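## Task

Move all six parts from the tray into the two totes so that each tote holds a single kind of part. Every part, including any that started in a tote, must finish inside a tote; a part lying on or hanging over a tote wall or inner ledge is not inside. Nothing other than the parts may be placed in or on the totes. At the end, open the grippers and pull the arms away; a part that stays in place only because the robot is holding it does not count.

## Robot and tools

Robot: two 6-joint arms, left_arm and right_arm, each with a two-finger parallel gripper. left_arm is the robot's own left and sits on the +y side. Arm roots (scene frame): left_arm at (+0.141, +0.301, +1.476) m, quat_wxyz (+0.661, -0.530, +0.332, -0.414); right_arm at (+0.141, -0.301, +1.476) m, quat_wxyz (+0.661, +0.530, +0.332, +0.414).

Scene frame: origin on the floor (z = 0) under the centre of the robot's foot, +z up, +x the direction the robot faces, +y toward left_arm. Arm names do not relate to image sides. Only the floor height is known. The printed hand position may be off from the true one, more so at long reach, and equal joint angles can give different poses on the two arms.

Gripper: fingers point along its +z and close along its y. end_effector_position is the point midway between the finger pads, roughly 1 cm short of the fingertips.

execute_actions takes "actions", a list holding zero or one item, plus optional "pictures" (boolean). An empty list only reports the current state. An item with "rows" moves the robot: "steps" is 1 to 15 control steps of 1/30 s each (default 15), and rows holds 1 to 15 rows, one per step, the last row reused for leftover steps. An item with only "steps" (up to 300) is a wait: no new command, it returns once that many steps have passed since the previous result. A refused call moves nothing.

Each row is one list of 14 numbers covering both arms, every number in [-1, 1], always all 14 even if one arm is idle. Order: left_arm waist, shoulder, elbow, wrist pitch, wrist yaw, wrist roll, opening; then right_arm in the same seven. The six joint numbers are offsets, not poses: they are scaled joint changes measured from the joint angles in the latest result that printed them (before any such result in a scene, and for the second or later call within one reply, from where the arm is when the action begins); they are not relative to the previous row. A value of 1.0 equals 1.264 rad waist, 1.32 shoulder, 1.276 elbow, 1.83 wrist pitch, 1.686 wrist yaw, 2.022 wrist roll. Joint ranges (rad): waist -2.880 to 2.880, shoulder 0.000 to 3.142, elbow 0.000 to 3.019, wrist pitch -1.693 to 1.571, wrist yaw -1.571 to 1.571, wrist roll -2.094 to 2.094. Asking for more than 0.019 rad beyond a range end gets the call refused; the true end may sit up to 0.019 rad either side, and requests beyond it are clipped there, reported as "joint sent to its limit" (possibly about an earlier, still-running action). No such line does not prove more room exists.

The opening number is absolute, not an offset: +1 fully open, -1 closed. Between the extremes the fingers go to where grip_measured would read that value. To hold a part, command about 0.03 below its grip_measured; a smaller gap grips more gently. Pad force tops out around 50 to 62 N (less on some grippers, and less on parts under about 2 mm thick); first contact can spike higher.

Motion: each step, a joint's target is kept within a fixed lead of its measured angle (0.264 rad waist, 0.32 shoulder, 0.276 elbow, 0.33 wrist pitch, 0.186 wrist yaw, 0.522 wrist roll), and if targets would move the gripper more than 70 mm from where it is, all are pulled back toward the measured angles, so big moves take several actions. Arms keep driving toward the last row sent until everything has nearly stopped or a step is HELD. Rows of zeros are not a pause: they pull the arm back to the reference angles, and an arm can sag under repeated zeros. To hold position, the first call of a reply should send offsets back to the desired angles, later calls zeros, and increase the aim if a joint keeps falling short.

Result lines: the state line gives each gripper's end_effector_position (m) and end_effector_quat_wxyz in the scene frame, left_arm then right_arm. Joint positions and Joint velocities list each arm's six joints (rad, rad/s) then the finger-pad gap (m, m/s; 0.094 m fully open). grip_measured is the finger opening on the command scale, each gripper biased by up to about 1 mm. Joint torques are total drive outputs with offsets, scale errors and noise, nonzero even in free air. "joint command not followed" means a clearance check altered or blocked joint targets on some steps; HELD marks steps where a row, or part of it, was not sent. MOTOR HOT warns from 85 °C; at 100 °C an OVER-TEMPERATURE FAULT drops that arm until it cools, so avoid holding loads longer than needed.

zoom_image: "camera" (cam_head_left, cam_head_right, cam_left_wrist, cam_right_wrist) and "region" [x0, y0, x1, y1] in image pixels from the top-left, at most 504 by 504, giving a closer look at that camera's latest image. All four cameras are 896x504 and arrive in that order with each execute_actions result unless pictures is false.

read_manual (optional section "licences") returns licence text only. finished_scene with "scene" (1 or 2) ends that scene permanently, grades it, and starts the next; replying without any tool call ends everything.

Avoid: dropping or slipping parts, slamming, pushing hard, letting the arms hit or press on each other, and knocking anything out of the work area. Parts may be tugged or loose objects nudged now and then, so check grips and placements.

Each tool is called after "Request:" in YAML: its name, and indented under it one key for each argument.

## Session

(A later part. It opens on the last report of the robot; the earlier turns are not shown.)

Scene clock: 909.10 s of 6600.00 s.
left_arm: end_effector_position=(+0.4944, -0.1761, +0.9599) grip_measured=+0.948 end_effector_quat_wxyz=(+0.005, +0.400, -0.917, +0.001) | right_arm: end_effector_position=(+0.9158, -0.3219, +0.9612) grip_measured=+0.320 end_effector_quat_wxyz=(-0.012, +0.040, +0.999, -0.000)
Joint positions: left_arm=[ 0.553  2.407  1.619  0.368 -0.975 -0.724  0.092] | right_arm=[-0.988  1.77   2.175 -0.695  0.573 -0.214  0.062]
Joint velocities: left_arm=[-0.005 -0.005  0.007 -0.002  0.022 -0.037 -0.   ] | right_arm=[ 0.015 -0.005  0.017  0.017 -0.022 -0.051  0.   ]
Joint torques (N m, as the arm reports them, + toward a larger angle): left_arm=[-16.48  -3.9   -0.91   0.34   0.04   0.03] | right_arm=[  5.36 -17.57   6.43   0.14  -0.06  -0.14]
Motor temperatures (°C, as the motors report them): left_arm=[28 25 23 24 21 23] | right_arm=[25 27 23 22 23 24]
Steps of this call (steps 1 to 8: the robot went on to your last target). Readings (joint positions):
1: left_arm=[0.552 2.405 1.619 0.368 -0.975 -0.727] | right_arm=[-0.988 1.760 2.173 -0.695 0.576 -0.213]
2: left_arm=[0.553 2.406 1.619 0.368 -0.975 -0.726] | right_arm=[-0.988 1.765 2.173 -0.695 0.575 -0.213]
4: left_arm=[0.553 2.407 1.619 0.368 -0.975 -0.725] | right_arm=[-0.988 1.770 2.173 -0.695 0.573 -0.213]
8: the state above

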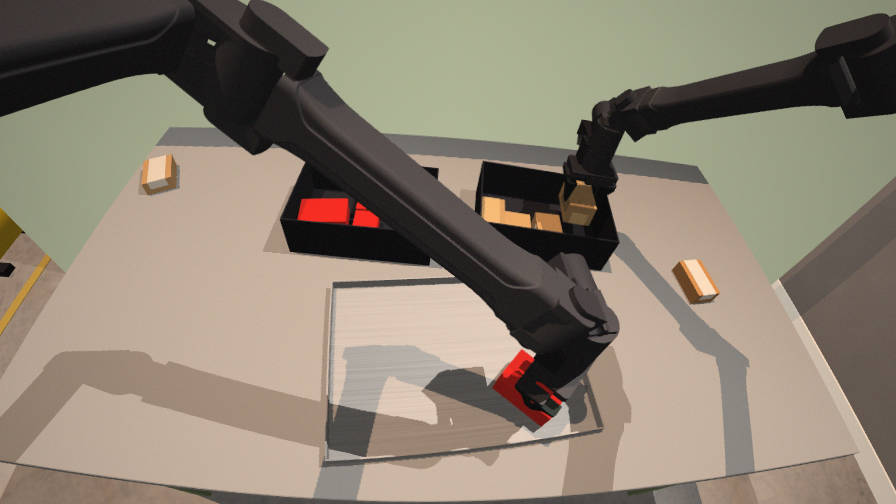

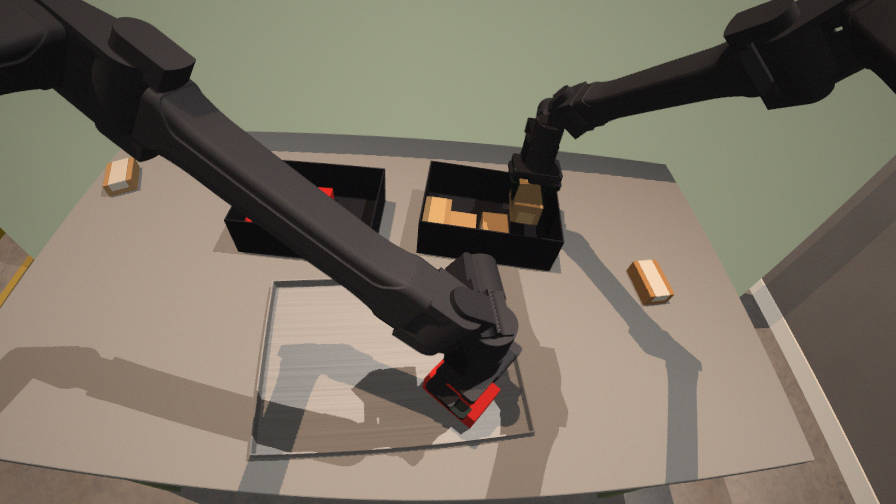

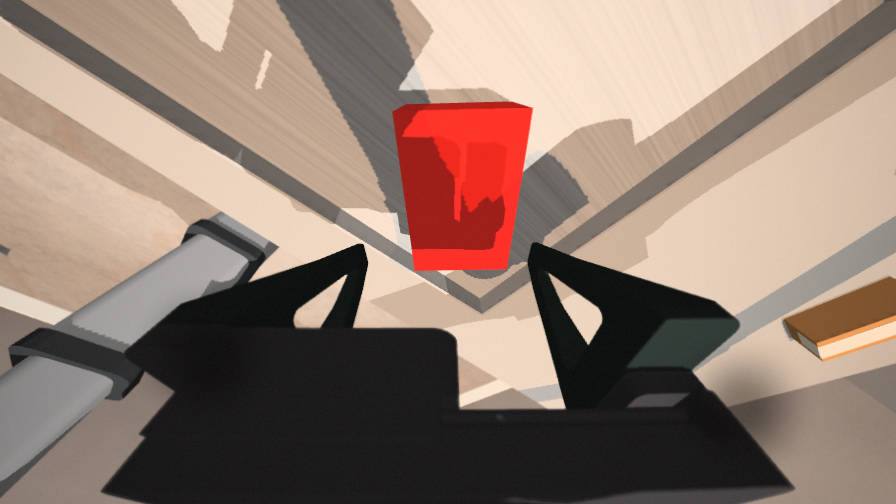

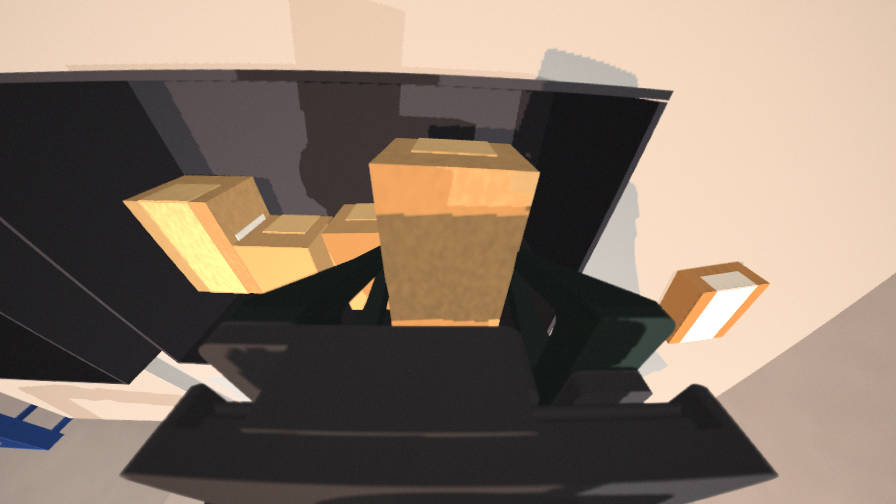

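Request:
execute_actions:
  actions:
    - {"rows": [[0.004,0,0.012,-0.002,0.002,0.001,0.95,-0.008,0,0.014,-0.002,-0.002,-0.001,0.27],[0.008,0.002,0.024,-0.004,0.004,0.002,0.95,-0.014,0,0.028,-0.004,-0.004,-0.002,0.27],[0.012,0.005,0.034,-0.006,0.007,0.003,0.95,-0.019,0.002,0.04,-0.005,-0.006,-0.003,0.27],[0.016,0.008,0.042,-0.007,0.009,0.004,0.95,-0.023,0.008,0.052,-0.006,-0.009,-0.004,0.27],[0.021,0.013,0.05,-0.008,0.012,0.005,0.95,-0.027,0.017,0.064,-0.007,-0.012,-0.005,0.27],[0.026,0.018,0.058,-0.009,0.015,0.006,0.95,-0.031,0.027,0.076,-0.008,-0.015,-0.006,0.27],[0.031,0.023,0.066,-0.01,0.018,0.007,0.95,-0.035,0.037,0.088,-0.009,-0.018,-0.007,0.27],[0.036,0.028,0.074,-0.011,0.021,0.008,0.95,-0.039,0.047,0.1,-0.01,-0.021,-0.008,0.27],[0.041,0.033,0.082,-0.012,0.024,0.009,0.95,-0.043,0.057,0.112,-0.011,-0.024,-0.009,0.27],[0.045,0.038,0.09,-0.013,0.026,0.01,0.95,-0.046,0.067,0.124,-0.011,-0.027,-0.01,0.27],[0.049,0.042,0.097,-0.014,0.028,0.011,0.95,-0.049,0.076,0.135,-0.012,-0.029,-0.011,0.27],[0.052,0.046,0.103,-0.015,0.03,0.012,0.95,-0.051,0.084,0.145,-0.012,-0.031,-0.012,0.27],[0.055,0.05,0.109,-0.016,0.032,0.013,0.95,-0.053,0.091,0.154,-0.013,-0.033,-0.013,0.27],[0.058,0.053,0.114,-0.017,0.034,0.014,0.95,-0.055,0.097,0.161,-0.013,-0.035,-0.014,0.27],[0.06,0.055,0.118,-0.017,0.035,0.015,0.95,-0.056,0.102,0.166,-0.013,-0.036,-0.015,0.27]], "steps": 15}
  pictures: false

Request:
execute_actions:
  actions:
    - {"steps": 10}

Scene clock: 919.80 s of 6600.00 s.
left_arm: end_effector_position=(+0.5309, -0.1845, +0.9281) grip_measured=+0.948 end_effector_quat_wxyz=(-0.009, +0.429, -0.903, +0.019) | right_arm: end_effector_position=(+0.9345, -0.3473, +0.9282) grip_measured=+0.320 end_effector_quat_wxyz=(+0.008, +0.053, +0.999, -0.006)
Joint positions: left_arm=[ 0.584  2.45   1.754  0.359 -0.921 -0.716  0.092] | right_arm=[-1.043  1.864  2.339 -0.707  0.521 -0.229  0.062]
Joint velocities: left_arm=[-0.093  0.063  0.178 -0.056  0.198 -0.007  0.001] | right_arm=[-0.112  0.298  0.252  0.007 -0.037 -0.022  0.001]
Joint torques (N m, as the arm reports them, + toward a larger angle): left_arm=[-14.28  -2.27  -0.61  -0.99  -0.09   0.01] | right_arm=[  6.19 -16.69   7.01   0.06  -0.23  -0.09]
Motor temperatures (°C, as the motors report them): left_arm=[28 24 23 24 21 23] | right_arm=[25 27 23 22 23 24]
Steps of this call (steps 1 to 30: the robot went on to your last target; steps 31 to 90: nothing new was sent; then 7.20 s passed at rest; steps 91 to 105: all 15 steps of this action). Readings (joint positions):
91: left_arm=[0.553 2.407 1.621 0.368 -0.975 -0.723] | right_arm=[-0.988 1.770 2.176 -0.695 0.573 -0.214]
92: left_arm=[0.553 2.407 1.624 0.368 -0.973 -0.723] | right_arm=[-0.988 1.770 2.176 -0.695 0.573 -0.214]
94: left_arm=[0.553 2.412 1.643 0.368 -0.966 -0.723] | right_arm=[-0.989 1.771 2.181 -0.697 0.567 -0.214]
98: left_arm=[0.556 2.424 1.691 0.368 -0.946 -0.723] | right_arm=[-1.003 1.794 2.237 -0.702 0.547 -0.218]
105: the state above

Scene clock: 920.13 s of 6600.00 s.
left_arm: end_effector_position=(+0.5305, -0.1857, +0.9274) grip_measured=+0.948 end_effector_quat_wxyz=(-0.009, +0.425, -0.905, +0.018) | right_arm: end_effector_position=(+0.9193, -0.3366, +0.9075) grip_measured=+0.320 end_effector_quat_wxyz=(-0.006, +0.043, +0.999, -0.003)
Joint positions: left_arm=[ 0.583  2.454  1.76   0.356 -0.923 -0.708  0.092] | right_arm=[-1.051  1.903  2.352 -0.711  0.516 -0.236  0.062]
Joint velocities: left_arm=[-0.015 -0.015  0.002 -0.007  0.066 -0.051 -0.   ] | right_arm=[ 0.015 -0.005  0.027 -0.007  0.022 -0.007 -0.001]
Joint torques (N m, as the arm reports them, + toward a larger angle): left_arm=[-14.8   -2.4   -0.06  -0.96   0.27   0.02] | right_arm=[  5.75 -19.05   7.06   0.09  -0.02  -0.14]
Motor temperatures (°C, as the motors report them): left_arm=[28 24 23 24 21 23] | right_arm=[25 27 23 22 23 24]
Steps of this call (steps 1 to 10: the robot went on to your last target). Readings (joint positions):
1: left_arm=[0.583 2.454 1.758 0.357 -0.922 -0.714] | right_arm=[-1.046 1.874 2.346 -0.707 0.520 -0.231]
2: left_arm=[0.583 2.454 1.760 0.356 -0.923 -0.711] | right_arm=[-1.049 1.881 2.348 -0.707 0.520 -0.232]
4: left_arm=[0.583 2.454 1.760 0.356 -0.923 -0.709] | right_arm=[-1.051 1.893 2.348 -0.708 0.519 -0.234]
8: left_arm=[0.583 2.454 1.760 0.356 -0.923 -0.708] | right_arm=[-1.051 1.903 2.350 -0.711 0.516 -0.235]
10: the state above

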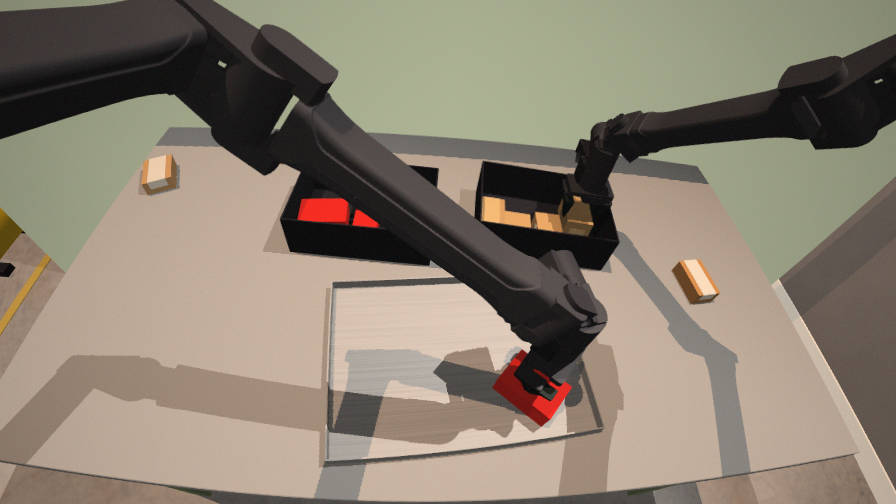

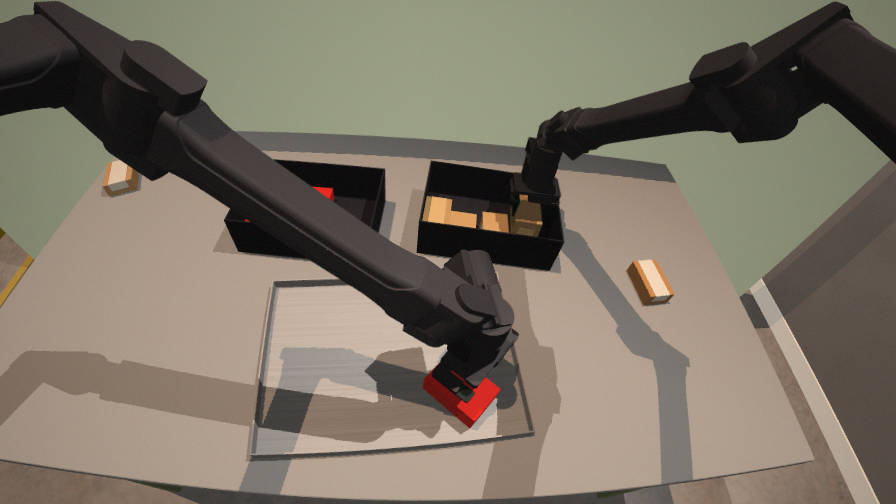

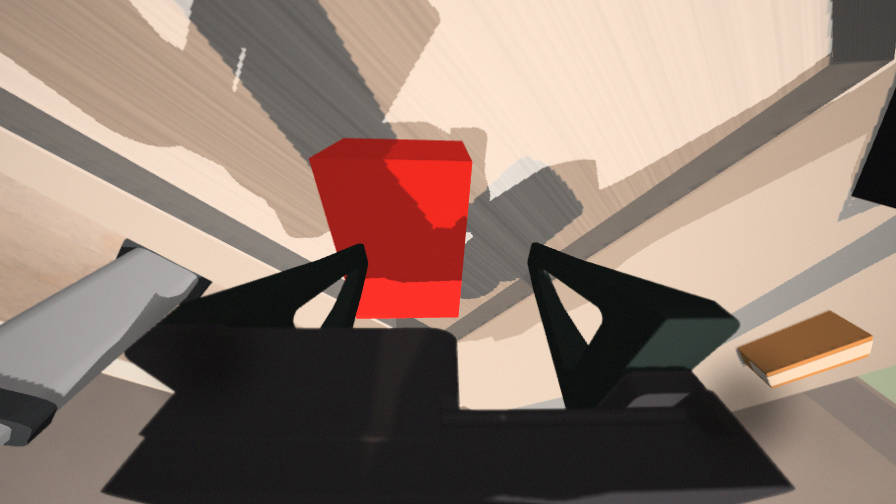

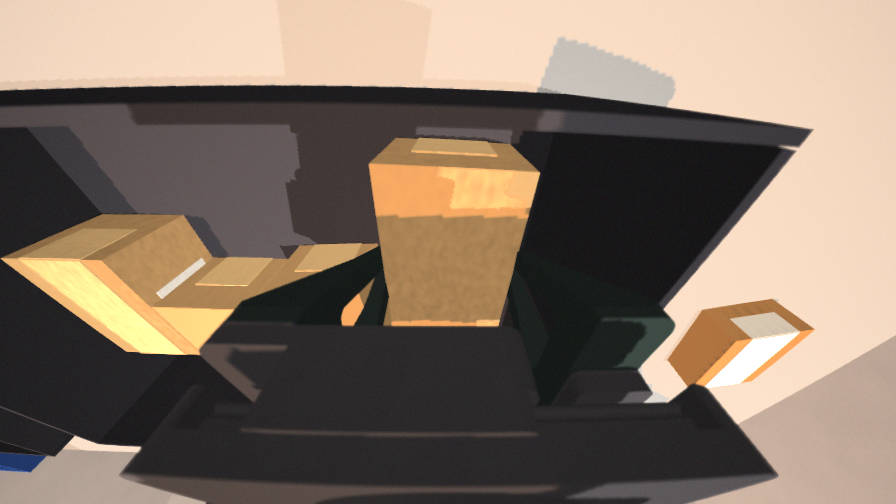

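Request:
execute_actions:
  actions:
    - {"rows": [[-0.012,-0.004,-0.004,0,-0.002,0,0.95,0,0,0,0,0,0,0.36],[-0.022,-0.01,-0.012,0,-0.005,0,0.95,0.004,0,0,0,0,0,0.4],[-0.03,-0.016,-0.02,0,-0.008,0,0.95,0.01,0,0,0,0,0,0.41],[-0.035,-0.022,-0.028,0,-0.011,0,0.95,0.018,0,0,0,0,0,0.41],[-0.036,-0.027,-0.034,0,-0.013,0,0.95,0.026,-0.006,-0.006,0,0.002,0,0.41],[-0.036,-0.028,-0.04,0,-0.015,0,0.95,0.033,-0.018,-0.018,0.001,0.007,0.001,0.41],[-0.032,-0.029,-0.048,0,-0.017,0,0.95,0.04,-0.032,-0.033,0.001,0.012,0.002,0.41],[-0.026,-0.03,-0.056,0.001,-0.019,0,0.95,0.047,-0.047,-0.049,0.002,0.017,0.003,0.41],[-0.02,-0.031,-0.064,0.001,-0.021,0,0.95,0.054,-0.062,-0.065,0.003,0.022,0.004,0.41],[-0.014,-0.032,-0.071,0.002,-0.022,0,0.95,0.061,-0.077,-0.081,0.003,0.027,0.005,0.41],[-0.009,-0.033,-0.077,0.002,-0.023,0,0.95,0.068,-0.092,-0.097,0.004,0.032,0.006,0.41],[-0.006,-0.034,-0.082,0.002,-0.024,0,0.95,0.075,-0.107,-0.113,0.004,0.037,0.007,0.41]], "steps": 15}
  pictures: false

Request:
execute_actions:
  actions:
    - {"steps": 6}

Scene clock: 935.77 s of 6600.00 s.
left_arm: end_effector_position=(+0.5121, -0.1691, +0.9402) grip_measured=+0.948 end_effector_quat_wxyz=(-0.001, +0.407, -0.913, -0.002) | right_arm: end_effector_position=(+0.9053, -0.3077, +0.9407) grip_measured=+0.408 end_effector_quat_wxyz=(-0.025, +0.023, +0.999, +0.003)
Joint positions: left_arm=[ 0.579  2.414  1.672  0.356 -0.961 -0.708  0.092] | right_arm=[-0.992  1.821  2.212 -0.711  0.572 -0.232  0.066]
Joint velocities: left_arm=[-0.005 -0.005 -0.085 -0.002  0.022 -0.037 -0.   ] | right_arm=[ 0.278 -0.19  -0.046  0.007 -0.007 -0.022 -0.001]
Joint torques (N m, as the arm reports them, + toward a larger angle): left_arm=[-17.74  -4.43  -2.05  -0.13  -0.13  -0.14] | right_arm=[  8.22 -21.28   4.18   0.54   0.3   -0.03]
Motor temperatures (°C, as the motors report them): left_arm=[28 24 23 24 21 23] | right_arm=[25 27 24 22 23 24]
Steps of this call (steps 1 to 30: the robot went on to your last target; steps 31 to 90: nothing new was sent; then 12.13 s passed at rest; steps 91 to 105: all 15 steps of this action). Readings (joint positions):
91: left_arm=[0.580 2.453 1.760 0.356 -0.924 -0.708] | right_arm=[-1.051 1.903 2.353 -0.711 0.515 -0.237]
92: left_arm=[0.580 2.453 1.760 0.356 -0.926 -0.708] | right_arm=[-1.051 1.903 2.353 -0.711 0.515 -0.237]
94: left_arm=[0.580 2.450 1.754 0.356 -0.934 -0.708] | right_arm=[-1.051 1.903 2.353 -0.711 0.515 -0.237]
98: left_arm=[0.579 2.431 1.720 0.356 -0.949 -0.708] | right_arm=[-1.046 1.894 2.329 -0.711 0.533 -0.237]
105: the state above

Scene clock: 935.97 s of 6600.00 s.
left_arm: end_effector_position=(+0.5092, -0.1689, +0.9406) grip_measured=+0.948 end_effector_quat_wxyz=(+0.001, +0.405, -0.914, -0.003) | right_arm: end_effector_position=(+0.9266, -0.3081, +0.9668) grip_measured=+0.408 end_effector_quat_wxyz=(-0.006, +0.030, +0.999, +0.011)
Joint positions: left_arm=[ 0.579  2.414  1.667  0.356 -0.961 -0.708  0.092] | right_arm=[-0.965  1.787  2.212 -0.711  0.572 -0.231  0.066]
Joint velocities: left_arm=[-0.005 -0.015  0.002 -0.012 -0.154  0.007 -0.   ] | right_arm=[-0.005 -0.122 -0.002 -0.002 -0.037  0.022 -0.001]
Joint torques (N m, as the arm reports them, + toward a larger angle): left_arm=[-17.66  -4.37  -2.05  -0.13  -0.13  -0.13] | right_arm=[  6.56 -19.02   4.09   0.66   0.3    0.01]
Motor temperatures (°C, as the motors report them): left_arm=[28 24 23 24 21 23] | right_arm=[25 27 24 22 23 24]
Steps of this call (steps 1 to 6: the robot went on to your last target). Readings (joint positions):
1: left_arm=[0.579 2.414 1.669 0.356 -0.961 -0.708] | right_arm=[-0.983 1.815 2.212 -0.711 0.572 -0.232]
2: left_arm=[0.579 2.414 1.667 0.356 -0.961 -0.708] | right_arm=[-0.976 1.809 2.212 -0.711 0.572 -0.231]
4: left_arm=[0.579 2.414 1.667 0.356 -0.961 -0.708] | right_arm=[-0.967 1.797 2.212 -0.711 0.572 -0.231]
6: the state above

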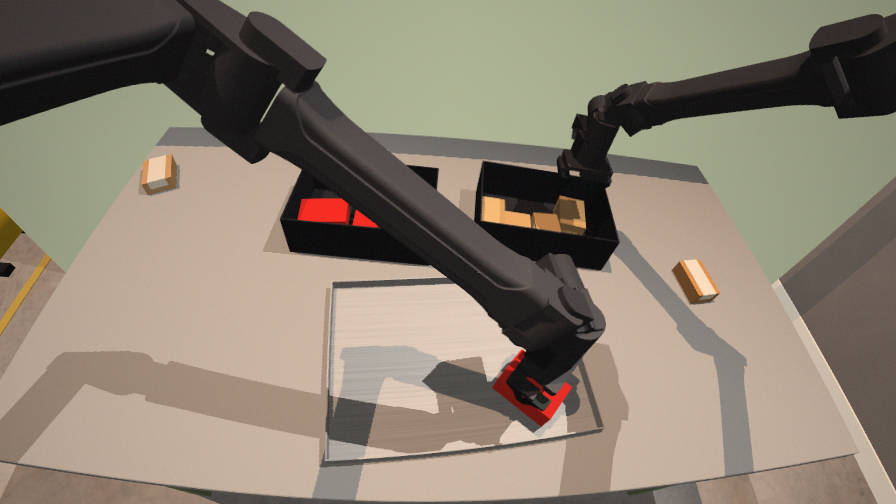

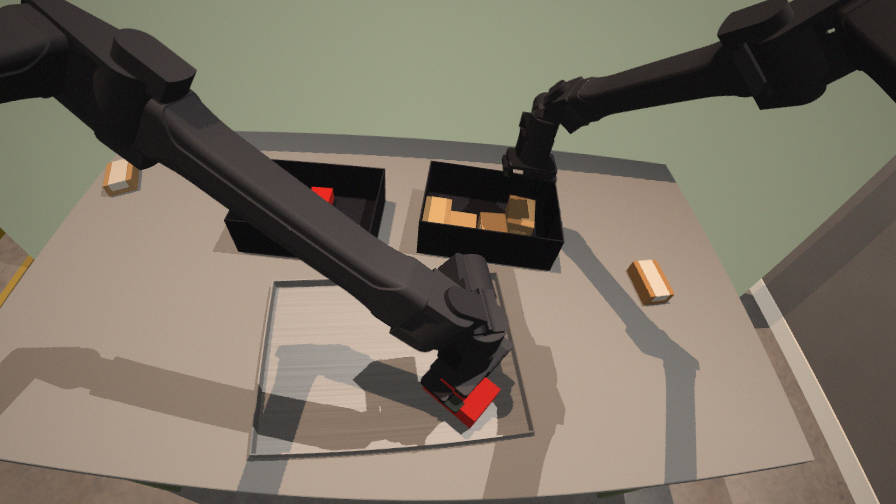

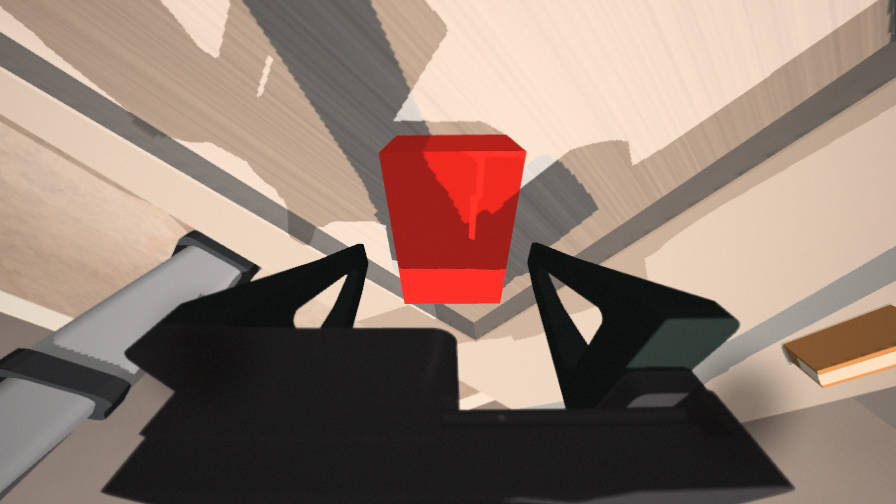

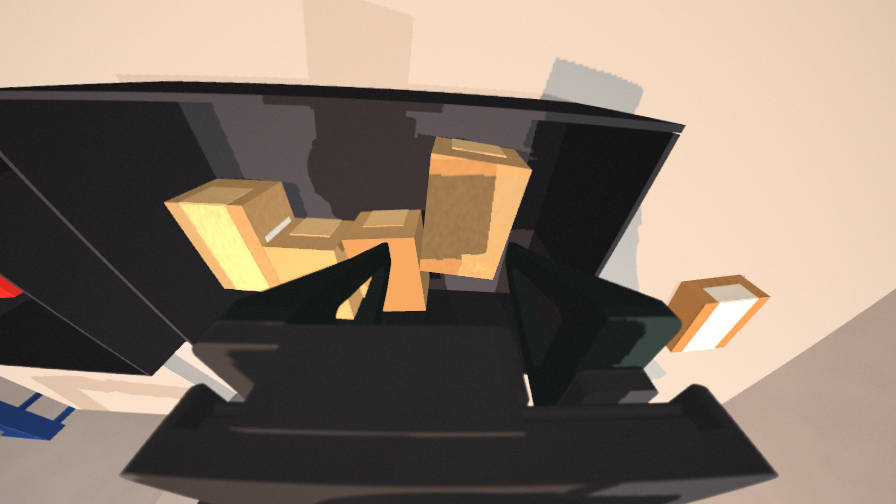

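Request:
execute_actions:
  actions:
    - {"rows": [[0.012,0,0,0,0,0,0.95,0.02,-0.03,-0.02,0.002,0.005,0.002,0.41],[0.02,0.002,0.003,0,0.001,0.001,0.95,0.028,-0.045,-0.04,0.003,0.009,0.003,0.41],[0.024,0.005,0.008,-0.001,0.003,0.003,0.95,0.035,-0.058,-0.056,0.004,0.012,0.004,0.41],[0.026,0.009,0.014,-0.002,0.005,0.005,0.95,0.041,-0.07,-0.07,0.005,0.015,0.005,0.41],[0.028,0.013,0.02,-0.003,0.007,0.007,0.95,0.046,-0.081,-0.083,0.006,0.018,0.006,0.5],[0.03,0.017,0.026,-0.004,0.009,0.009,0.95,0.051,-0.091,-0.095,0.007,0.021,0.007,0.5],[0.032,0.021,0.032,-0.005,0.011,0.011,0.95,0.055,-0.101,-0.107,0.008,0.023,0.008,0.5],[0.034,0.025,0.038,-0.006,0.013,0.013,0.95,0.059,-0.11,-0.117,0.009,0.025,0.009,0.5],[0.036,0.029,0.044,-0.007,0.015,0.015,0.95,0.062,-0.118,-0.126,0.01,0.027,0.01,0.5],[0.038,0.033,0.05,-0.008,0.017,0.017,0.95,0.064,-0.125,-0.134,0.01,0.028,0.011,0.5],[0.04,0.037,0.056,-0.009,0.019,0.018,0.95,0.064,-0.13,-0.14,0.01,0.028,0.012,0.5],[0.041,0.04,0.061,-0.01,0.02,0.019,0.95,0.064,-0.13,-0.14,0.01,0.028,0.012,0.5],[0.042,0.042,0.065,-0.011,0.021,0.02,0.95,0.064,-0.13,-0.14,0.01,0.028,0.012,0.5],[0.042,0.044,0.069,-0.011,0.022,0.021,0.95,0.064,-0.13,-0.14,0.01,0.028,0.012,0.5]], "steps": 15}
  pictures: false

Request:
execute_actions:
  actions:
    - {"steps": 8}

Scene clock: 943.97 s of 6600.00 s.
left_arm: end_effector_position=(+0.5145, -0.1717, +0.9128) grip_measured=+0.948 end_effector_quat_wxyz=(-0.003, +0.411, -0.911, +0.002) | right_arm: end_effector_position=(+0.9171, -0.2968, +1.0242) grip_measured=+0.498 end_effector_quat_wxyz=(-0.010, +0.021, +0.999, +0.023)
Joint positions: left_arm=[ 0.609  2.46   1.745  0.356 -0.927 -0.689  0.092] | right_arm=[-0.9    1.65   2.04  -0.705  0.613 -0.217  0.07 ]
Joint velocities: left_arm=[ 0.083  0.083  0.12  -0.002  0.081  0.081 -0.002] | right_arm=[ 0.034 -0.19  -0.002  0.071 -0.081  0.022 -0.001]
Joint torques (N m, as the arm reports them, + toward a larger angle): left_arm=[-16.02  -3.4   -0.81  -1.09   0.04   0.02] | right_arm=[  6.21 -18.17   3.43   0.73   0.24  -0.03]
Motor temperatures (°C, as the motors report them): left_arm=[28 24 23 24 21 23] | right_arm=[25 28 23 22 23 24]
Steps of this call (steps 1 to 30: the robot went on to your last target; steps 31 to 90: nothing new was sent; then 4.50 s passed at rest; steps 91 to 105: all 15 steps of this action). Readings (joint positions):
91: left_arm=[0.579 2.414 1.667 0.356 -0.961 -0.708] | right_arm=[-0.965 1.779 2.209 -0.710 0.574 -0.229]
92: left_arm=[0.579 2.414 1.667 0.356 -0.961 -0.708] | right_arm=[-0.965 1.775 2.200 -0.710 0.578 -0.229]
94: left_arm=[0.580 2.415 1.668 0.356 -0.957 -0.708] | right_arm=[-0.962 1.757 2.162 -0.709 0.588 -0.229]
98: left_arm=[0.587 2.428 1.696 0.356 -0.944 -0.705] | right_arm=[-0.941 1.716 2.088 -0.708 0.606 -0.225]
105: the state above

Scene clock: 944.23 s of 6600.00 s.
left_arm: end_effector_position=(+0.5085, -0.1705, +0.9083) grip_measured=+0.948 end_effector_quat_wxyz=(-0.001, +0.406, -0.914, -0.002) | right_arm: end_effector_position=(+0.9252, -0.3066, +1.0340) grip_measured=+0.498 end_effector_quat_wxyz=(-0.001, +0.029, +0.999, +0.020)
Joint positions: left_arm=[ 0.615  2.469  1.748  0.353 -0.926 -0.683  0.092] | right_arm=[-0.899  1.631  2.04  -0.702  0.615 -0.214  0.07 ]
Joint velocities: left_arm=[-0.015 -0.015 -0.007 -0.007 -0.051 -0.022 -0.001] | right_arm=[ 0.005  0.005  0.002 -0.022 -0.037 -0.037 -0.001]
Joint torques (N m, as the arm reports them, + toward a larger angle): left_arm=[-16.28  -3.52  -0.62  -0.98   0.05   0.01] | right_arm=[  7.44 -17.88   3.69   0.78   0.2   -0.01]
Motor temperatures (°C, as the motors report them): left_arm=[28 24 23 24 21 23] | right_arm=[26 28 23 22 23 24]
Steps of this call (steps 1 to 8: the robot went on to your last target). Readings (joint positions):
1: left_arm=[0.611 2.463 1.748 0.356 -0.926 -0.687] | right_arm=[-0.899 1.644 2.040 -0.704 0.613 -0.216]
2: left_arm=[0.613 2.465 1.748 0.356 -0.926 -0.686] | right_arm=[-0.899 1.639 2.040 -0.703 0.614 -0.216]
4: left_arm=[0.615 2.468 1.748 0.354 -0.926 -0.684] | right_arm=[-0.899 1.633 2.040 -0.702 0.615 -0.215]
8: the state above

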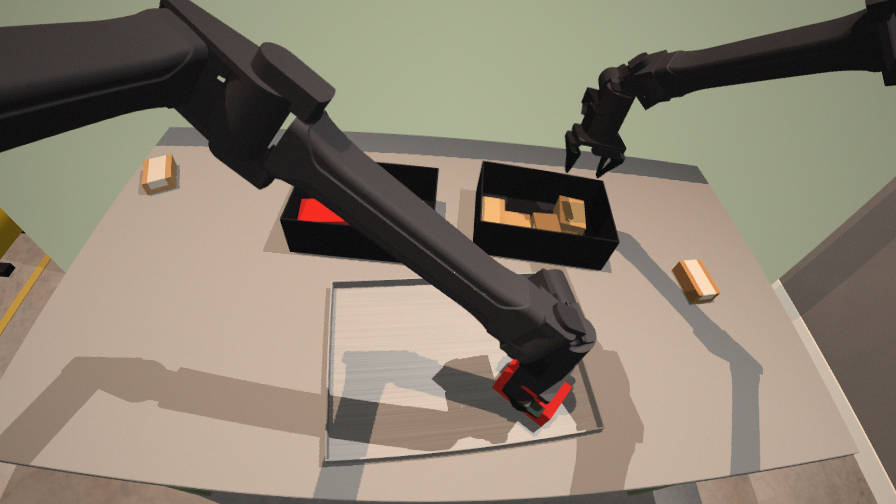

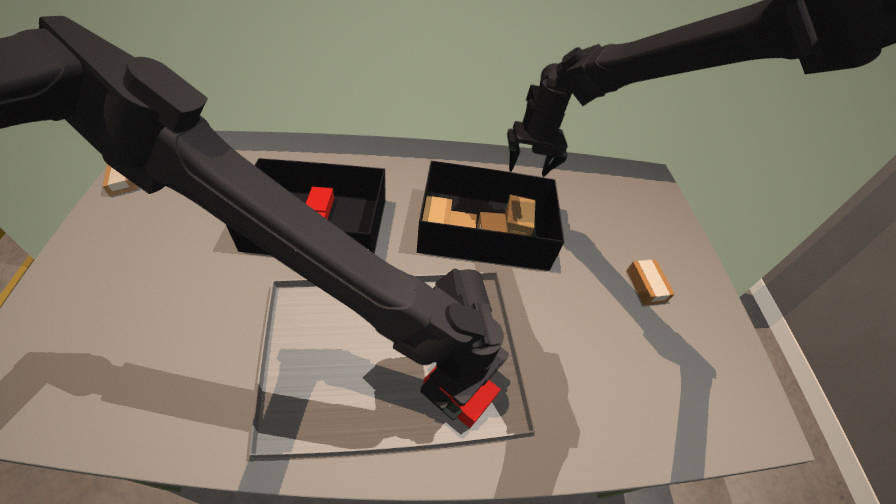

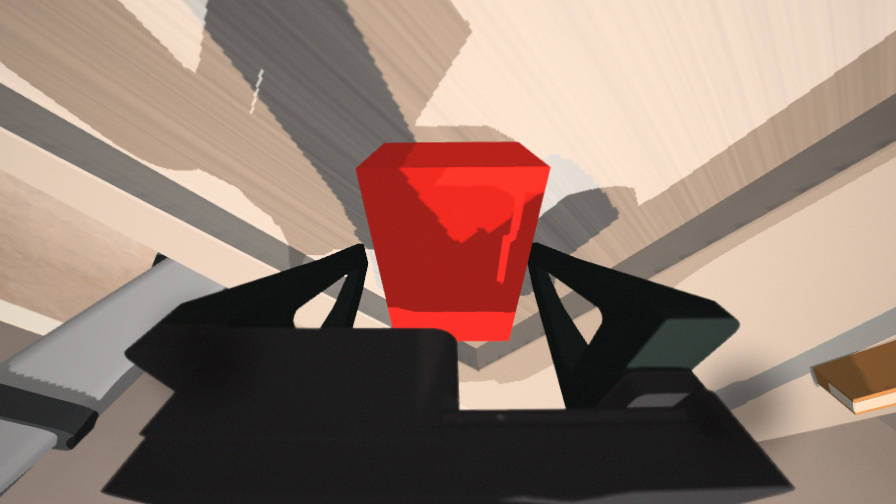

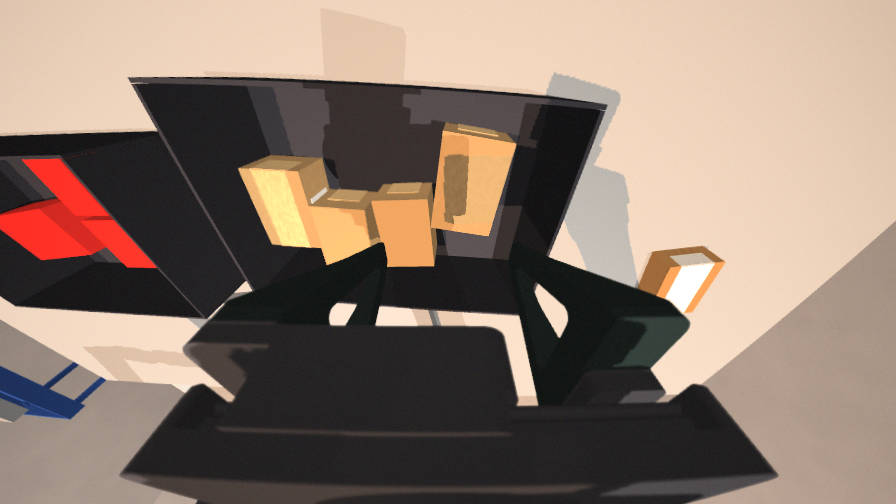

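Request:
execute_actions:
  actions:
    - {"rows": [[0.004,0,0,0,0,0,0.85,0.004,-0.012,-0.02,0.008,0,0,0.5],[0.004,0,0,0,0,0,0.75,0.004,-0.024,-0.045,0.016,0,0,0.5],[0.004,0,0,0,0,0,0.66,0.003,-0.037,-0.07,0.025,0,0,0.5],[0.004,0,0,0,0,0,0.6,0.001,-0.05,-0.095,0.034,-0.001,0,0.5],[0.004,0,0,0,0,0,0.56,-0.001,-0.063,-0.12,0.043,-0.001,0,0.5],[0.004,0,0,0,0,0,0.53,-0.003,-0.076,-0.145,0.052,-0.002,0,0.5],[0.004,0,0,0,0,0,0.5,-0.005,-0.089,-0.17,0.061,-0.002,0,0.5],[0.004,0,0,0,0,0,0.48,-0.007,-0.102,-0.195,0.07,-0.003,0,0.5],[0.004,0,0,0,0,0,0.47,-0.009,-0.115,-0.22,0.079,-0.003,0,0.5],[0.004,0,0,0,0,0,0.47,-0.011,-0.128,-0.245,0.088,-0.004,0,0.5],[0.004,0,0,0,0,0,0.47,-0.013,-0.141,-0.27,0.097,-0.004,0,0.5],[0.004,0,0,0,0,0,0.47,-0.015,-0.154,-0.295,0.106,-0.005,0,0.5],[0.004,0,0,0,0,0,0.47,-0.017,-0.167,-0.32,0.115,-0.005,0,0.5],[0.004,0,0,0,0,0,0.47,-0.019,-0.18,-0.345,0.124,-0.006,0,0.5],[0.004,0,0,0,0,0,0.47,-0.021,-0.19,-0.365,0.131,-0.006,0,0.5]], "steps": 15}
  pictures: false

Scene clock: 952.60 s of 6600.00 s.
left_arm: end_effector_position=(+0.5085, -0.1706, +0.9083) grip_measured=+0.500 end_effector_quat_wxyz=(-0.001, +0.406, -0.914, -0.001) | right_arm: end_effector_position=(+0.8314, -0.2912, +1.0490) grip_measured=+0.498 end_effector_quat_wxyz=(-0.017, +0.017, +0.999, +0.026)
Joint positions: left_arm=[ 0.615  2.469  1.748  0.353 -0.925 -0.681  0.07 ] | right_arm=[-0.9    1.453  1.624 -0.505  0.61  -0.213  0.07 ]
Joint velocities: left_arm=[-0.015  0.005 -0.002 -0.017 -0.007  0.007  0.001] | right_arm=[-0.015 -0.552 -0.823  0.442 -0.037 -0.022 -0.001]
Joint torques (N m, as the arm reports them, + toward a larger angle): left_arm=[-17.16  -3.85  -1.21  -0.23  -0.07  -0.14] | right_arm=[  4.09 -16.62   3.06   0.69  -0.17  -0.09]
Motor temperatures (°C, as the motors report them): left_arm=[28 24 23 24 21 23] | right_arm=[26 28 23 22 23 24]
Steps of this call (steps 1 to 30: the robot went on to your last target; steps 31 to 90: nothing new was sent; then 4.87 s passed at rest; steps 91 to 105: all 15 steps of this action). Readings (joint positions):
91: left_arm=[0.615 2.469 1.748 0.353 -0.926 -0.681] | right_arm=[-0.899 1.631 2.036 -0.700 0.615 -0.213]
92: left_arm=[0.615 2.469 1.748 0.353 -0.926 -0.681] | right_arm=[-0.899 1.628 2.027 -0.694 0.615 -0.213]
94: left_arm=[0.615 2.469 1.748 0.353 -0.926 -0.681] | right_arm=[-0.899 1.612 1.982 -0.670 0.615 -0.213]
98: left_arm=[0.615 2.469 1.748 0.353 -0.925 -0.681] | right_arm=[-0.899 1.565 1.850 -0.616 0.615 -0.213]
105: the state above

Request:
execute_actions:
  actions:
    - {"rows": [[-0.012,0,0,0,0,0,0.455,-0.025,-0.09,-0.2,0.08,-0.002,0,0.5],[-0.022,-0.002,-0.004,0,-0.001,0,0.455,-0.028,-0.11,-0.24,0.098,-0.004,0,0.5],[-0.031,-0.008,-0.013,0,-0.005,-0.002,0.455,-0.031,-0.128,-0.275,0.114,-0.006,0,0.5],[-0.039,-0.016,-0.025,0,-0.01,-0.004,0.455,-0.034,-0.144,-0.305,0.128,-0.008,0,0.5],[-0.047,-0.025,-0.038,0,-0.015,-0.006,0.455,-0.037,-0.158,-0.33,0.141,-0.01,0,0.5],[-0.055,-0.034,-0.052,0,-0.021,-0.008,0.455,-0.04,-0.17,-0.35,0.152,-0.011,0,0.5],[-0.064,-0.044,-0.066,-0.001,-0.027,-0.01,0.455,-0.042,-0.18,-0.365,0.16,-0.012,0,0.5],[-0.073,-0.054,-0.081,-0.001,-0.033,-0.012,0.455,-0.044,-0.19,-0.375,0.166,-0.013,0,0.5],[-0.082,-0.064,-0.096,-0.001,-0.039,-0.014,0.455,-0.046,-0.2,-0.382,0.17,-0.013,0,0.5],[-0.091,-0.074,-0.111,-0.002,-0.045,-0.016,0.455,-0.048,-0.21,-0.385,0.172,-0.013,0,0.5],[-0.1,-0.084,-0.126,-0.002,-0.051,-0.018,0.455,-0.05,-0.22,-0.385,0.172,-0.013,0,0.5],[-0.108,-0.094,-0.141,-0.002,-0.057,-0.02,0.455,-0.052,-0.228,-0.385,0.172,-0.013,0,0.5],[-0.116,-0.104,-0.156,-0.003,-0.062,-0.022,0.455,-0.052,-0.228,-0.385,0.172,-0.013,0,0.5],[-0.123,-0.113,-0.17,-0.003,-0.067,-0.024,0.455,-0.052,-0.228,-0.385,0.172,-0.013,0,0.5],[-0.129,-0.122,-0.182,-0.003,-0.071,-0.026,0.455,-0.052,-0.228,-0.385,0.172,-0.013,0,0.5]], "steps": 15}
  pictures: false

Scene clock: 966.83 s of 6600.00 s.
left_arm: end_effector_position=(+0.5014, -0.1562, +0.9741) grip_measured=+0.500 end_effector_quat_wxyz=(+0.000, +0.382, -0.924, -0.024) | right_arm: end_effector_position=(+0.7073, -0.3159, +1.0860) grip_measured=+0.498 end_effector_quat_wxyz=(-0.005, +0.037, +0.999, +0.007)
Joint positions: left_arm=[ 0.544  2.356  1.569  0.353 -1.034 -0.7    0.07 ] | right_arm=[-0.949  1.2    1.124 -0.207  0.593 -0.214  0.07 ]
Joint velocities: left_arm=[-0.376 -0.415 -0.501 -0.012 -0.286 -0.11  -0.001] | right_arm=[-0.015 -0.405  0.007  0.095 -0.022  0.066 -0.001]
Joint torques (N m, as the arm reports them, + toward a larger angle): left_arm=[-21.71  -5.34  -2.48  -0.46  -0.13  -0.29] | right_arm=[  1.57 -14.65   2.36   0.9   -0.16  -0.07]
Motor temperatures (°C, as the motors report them): left_arm=[29 24 23 24 21 23] | right_arm=[25 27 22 22 23 24]
Steps of this call (steps 1 to 30: the robot went on to your last target; steps 31 to 90: nothing new was sent; then 10.73 s passed at rest; steps 91 to 105: all 15 steps of this action). Readings (joint positions):
91: left_arm=[0.615 2.469 1.748 0.353 -0.925 -0.681] | right_arm=[-0.908 1.393 1.554 -0.445 0.609 -0.214]
92: left_arm=[0.615 2.469 1.748 0.353 -0.925 -0.681] | right_arm=[-0.908 1.371 1.498 -0.396 0.608 -0.214]
94: left_arm=[0.614 2.468 1.747 0.353 -0.931 -0.681] | right_arm=[-0.912 1.316 1.354 -0.330 0.604 -0.214]
98: left_arm=[0.607 2.441 1.697 0.353 -0.969 -0.683] | right_arm=[-0.930 1.262 1.166 -0.258 0.595 -0.214]
105: the state above

Request:
execute_actions:
  actions: []

Scene clock: 974.17 s of 6600.00 s.
left_arm: end_effector_position=(+0.5205, -0.1781, +1.0247) grip_measured=+0.500 end_effector_quat_wxyz=(-0.005, +0.386, -0.923, +0.008) | right_arm: end_effector_position=(+0.7244, -0.3323, +1.1014) grip_measured=+0.498 end_effector_quat_wxyz=(+0.017, +0.053, +0.998, +0.002)
Joint positions: left_arm=[ 0.469  2.308  1.529  0.353 -1.044 -0.718  0.07 ] | right_arm=[-0.949  1.156  1.126 -0.198  0.593 -0.214  0.07 ]
Joint velocities: left_arm=[ 0.005 -0.005  0.007  0.012  0.007 -0.051  0.001] | right_arm=[-0.005 -0.015  0.002 -0.002 -0.022  0.022 -0.001]
Joint torques (N m, as the arm reports them, + toward a larger angle): left_arm=[-18.99  -4.15  -1.75  -0.5   -0.07  -0.3 ] | right_arm=[  1.38 -12.82   2.52   0.86  -0.14  -0.07]
Motor temperatures (°C, as the motors report them): left_arm=[29 24 23 24 21 23] | right_arm=[25 27 22 22 23 24]
Steps of this call (steps 1 to 30: the robot went on to your last target; steps 31 to 90: nothing new was sent; then 4.33 s passed at rest). Readings (joint positions):
1: left_arm=[0.532 2.343 1.552 0.353 -1.040 -0.704] | right_arm=[-0.949 1.187 1.124 -0.205 0.593 -0.214]
2: left_arm=[0.519 2.331 1.539 0.353 -1.043 -0.707] | right_arm=[-0.949 1.176 1.124 -0.202 0.593 -0.214]
4: left_arm=[0.495 2.317 1.529 0.353 -1.044 -0.711] | right_arm=[-0.949 1.160 1.124 -0.199 0.593 -0.214]
8: left_arm=[0.470 2.308 1.529 0.353 -1.044 -0.715] | right_arm=[-0.949 1.156 1.126 -0.198 0.593 -0.214]
90: the state above
All arms were judged still, so your last target was given up. Only a new action makes them travel on or press farther. Fingers that are still opening or closing keep moving.

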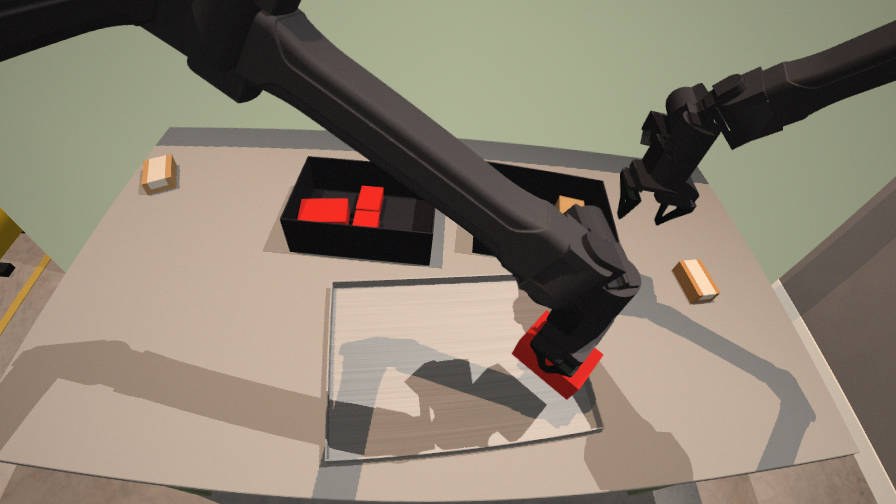

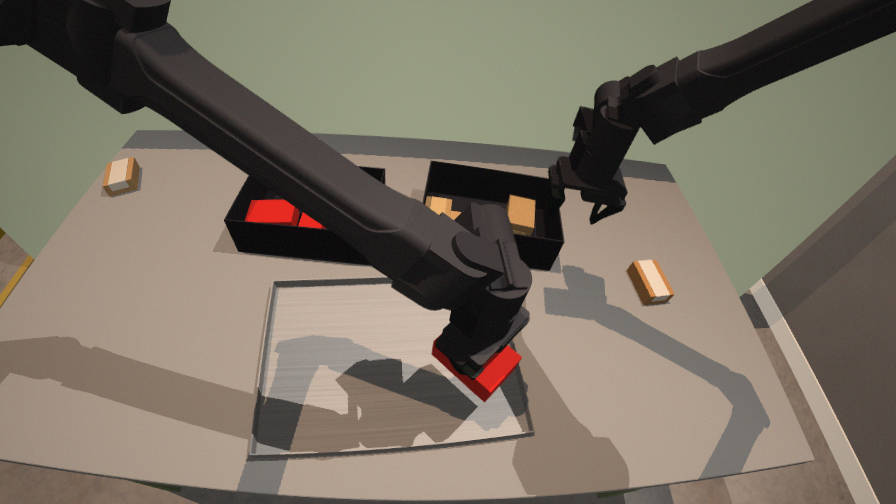

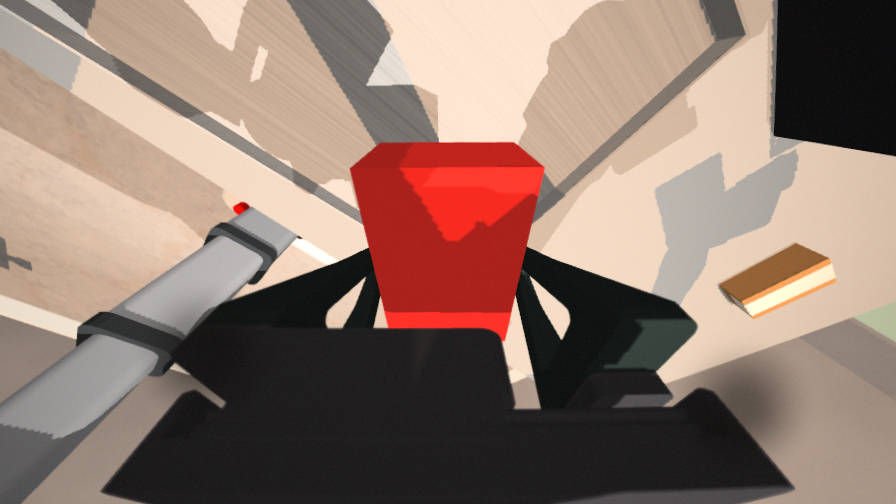

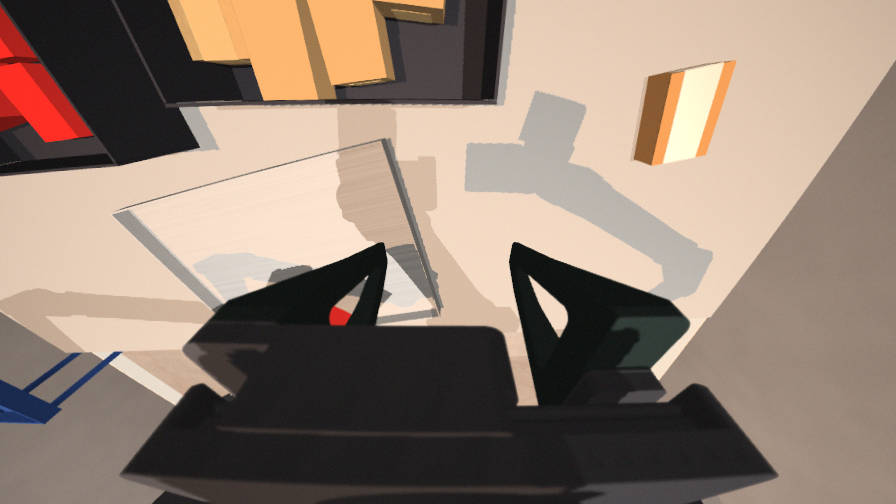

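Request:
execute_actions:
  actions:
    - {"rows":[[0.012,-0.01,0.004,-0.008,0.001,0.015,0.455,0,0,0,0,0,0,0.5],[0.02,-0.025,0.008,-0.02,0.003,0.035,0.455,0,0,0,0,0,0,0.5],[0.027,-0.045,0.013,-0.036,0.005,0.06,0.455,0,0,0,0,0,0,0.5],[0.033,-0.07,0.018,-0.055,0.008,0.09,0.455,0,0,0,0,0,0,0.5],[0.039,-0.095,0.023,-0.075,0.011,0.12,0.455,0,0,0,0,0,0,0.5],[0.045,-0.12,0.028,-0.095,0.014,0.15,0.455,0,0,0,0,0,0,0.5],[0.051,-0.145,0.033,-0.115,0.017,0.18,0.455,0,0,0,0,0,0,0.5],[0.057,-0.17,0.038,-0.135,0.02,0.21,0.455,0,0,0,0,0,0,0.5],[0.062,-0.195,0.043,-0.155,0.023,0.24,0.455,0,0,0,0,0,0,0.5],[0.067,-0.22,0.048,-0.175,0.026,0.268,0.455,0,0,0,0,0,0,0.5],[0.072,-0.245,0.053,-0.195,0.028,0.294,0.455,0,0,0,0,0,0,0.5],[0.077,-0.267,0.058,-0.212,0.03,0.316,0.455,0,0,0,0,0,0,0.5],[0.081,-0.284,0.062,-0.226,0.032,0.334,0.455,0,0,0,0,0,0,0.5],[0.084,-0.296,0.065,-0.236,0.034,0.348,0.455,0,0,0,0,0,0,0.5],[0.086,-0.303,0.067,-0.241,0.034,0.356,0.455,0,0,0,0,0,0,0.5]],"steps":15}
  pictures: false

Request:
execute_actions:
  actions:
    - {"steps":12}
  pictures: false

Scene clock: 982.63 s of 6600.00 s.
left_arm: end_effector_position=(+0.6348, -0.0994, +1.0215) grip_measured=+0.500 end_effector_quat_wxyz=(+0.009, +0.208, -0.978, +0.002) | right_arm: end_effector_position=(+0.7244, -0.3323, +1.1014) grip_measured=+0.498 end_effector_quat_wxyz=(+0.017, +0.053, +0.998, +0.002)
Joint positions: left_arm=[ 0.527  2.088  1.569  0.068 -0.998 -0.353  0.07 ] | right_arm=[-0.949  1.156  1.126 -0.198  0.593 -0.214  0.07 ]
Joint velocities: left_arm=[ 0.132 -0.757  0.164 -0.672  0.154  0.872 -0.002] | right_arm=[ 0.005 -0.005 -0.002  0.007  0.022 -0.022  0.001]
Joint torques (N m, as the arm reports them, + toward a larger angle): left_arm=[-15.6   -7.81   0.51  -0.74   0.02   0.  ] | right_arm=[  2.44 -12.38   2.03   0.49   0.04  -0.08]
Motor temperatures (°C, as the motors report them): left_arm=[29 24 23 24 21 23] | right_arm=[25 27 22 22 23 24]
Steps of this call (steps 1 to 90: nothing new was sent; then 4.97 s passed at rest; steps 91 to 105: all 15 steps of this action). Readings (joint positions):
91: left_arm=[0.469 2.308 1.529 0.353 -1.044 -0.716] | right_arm=[-0.949 1.156 1.126 -0.198 0.593 -0.214]
92: left_arm=[0.470 2.307 1.529 0.350 -1.043 -0.708] | right_arm=[-0.949 1.156 1.126 -0.198 0.593 -0.214]
94: left_arm=[0.474 2.297 1.531 0.316 -1.035 -0.667] | right_arm=[-0.949 1.156 1.126 -0.198 0.593 -0.214]
98: left_arm=[0.491 2.244 1.535 0.225 -1.021 -0.559] | right_arm=[-0.949 1.156 1.126 -0.198 0.593 -0.214]
105: the state above

Scene clock: 983.03 s of 6600.00 s.
left_arm: end_effector_position=(+0.7723, +0.0155, +1.0442) grip_measured=+0.500 end_effector_quat_wxyz=(+0.027, -0.129, +0.991, +0.016) | right_arm: end_effector_position=(+0.7244, -0.3323, +1.1014) grip_measured=+0.498 end_effector_quat_wxyz=(+0.017, +0.053, +0.998, +0.002)
Joint positions: left_arm=[ 0.577  1.862  1.631 -0.059 -0.989 -0.047  0.07 ] | right_arm=[-0.949  1.156  1.126 -0.198  0.593 -0.214  0.07 ]
Joint velocities: left_arm=[ 0.005 -0.034 -0.002  0.012 -0.037  0.198 -0.   ] | right_arm=[-0.005 -0.024 -0.007  0.012 -0.022 -0.022 -0.   ]
Joint torques (N m, as the arm reports them, + toward a larger angle): left_arm=[-14.57  -4.58  -0.04  -1.35   0.09   0.06] | right_arm=[  2.56 -12.33   2.     0.53   0.05  -0.07]
Motor temperatures (°C, as the motors report them): left_arm=[29 24 23 24 21 23] | right_arm=[25 27 22 22 23 24]
Steps of this call (steps 1 to 12: the robot went on to your last target). Readings (joint positions):
1: left_arm=[0.532 2.063 1.575 0.046 -0.996 -0.320] | right_arm=[-0.949 1.156 1.126 -0.198 0.593 -0.214]
2: left_arm=[0.536 2.037 1.582 0.024 -0.993 -0.286] | right_arm=[-0.949 1.156 1.126 -0.198 0.593 -0.214]
4: left_arm=[0.547 1.985 1.596 -0.019 -0.989 -0.209] | right_arm=[-0.949 1.156 1.126 -0.198 0.593 -0.214]
8: left_arm=[0.568 1.896 1.619 -0.059 -0.989 -0.094] | right_arm=[-0.949 1.156 1.126 -0.198 0.593 -0.214]
12: the state above


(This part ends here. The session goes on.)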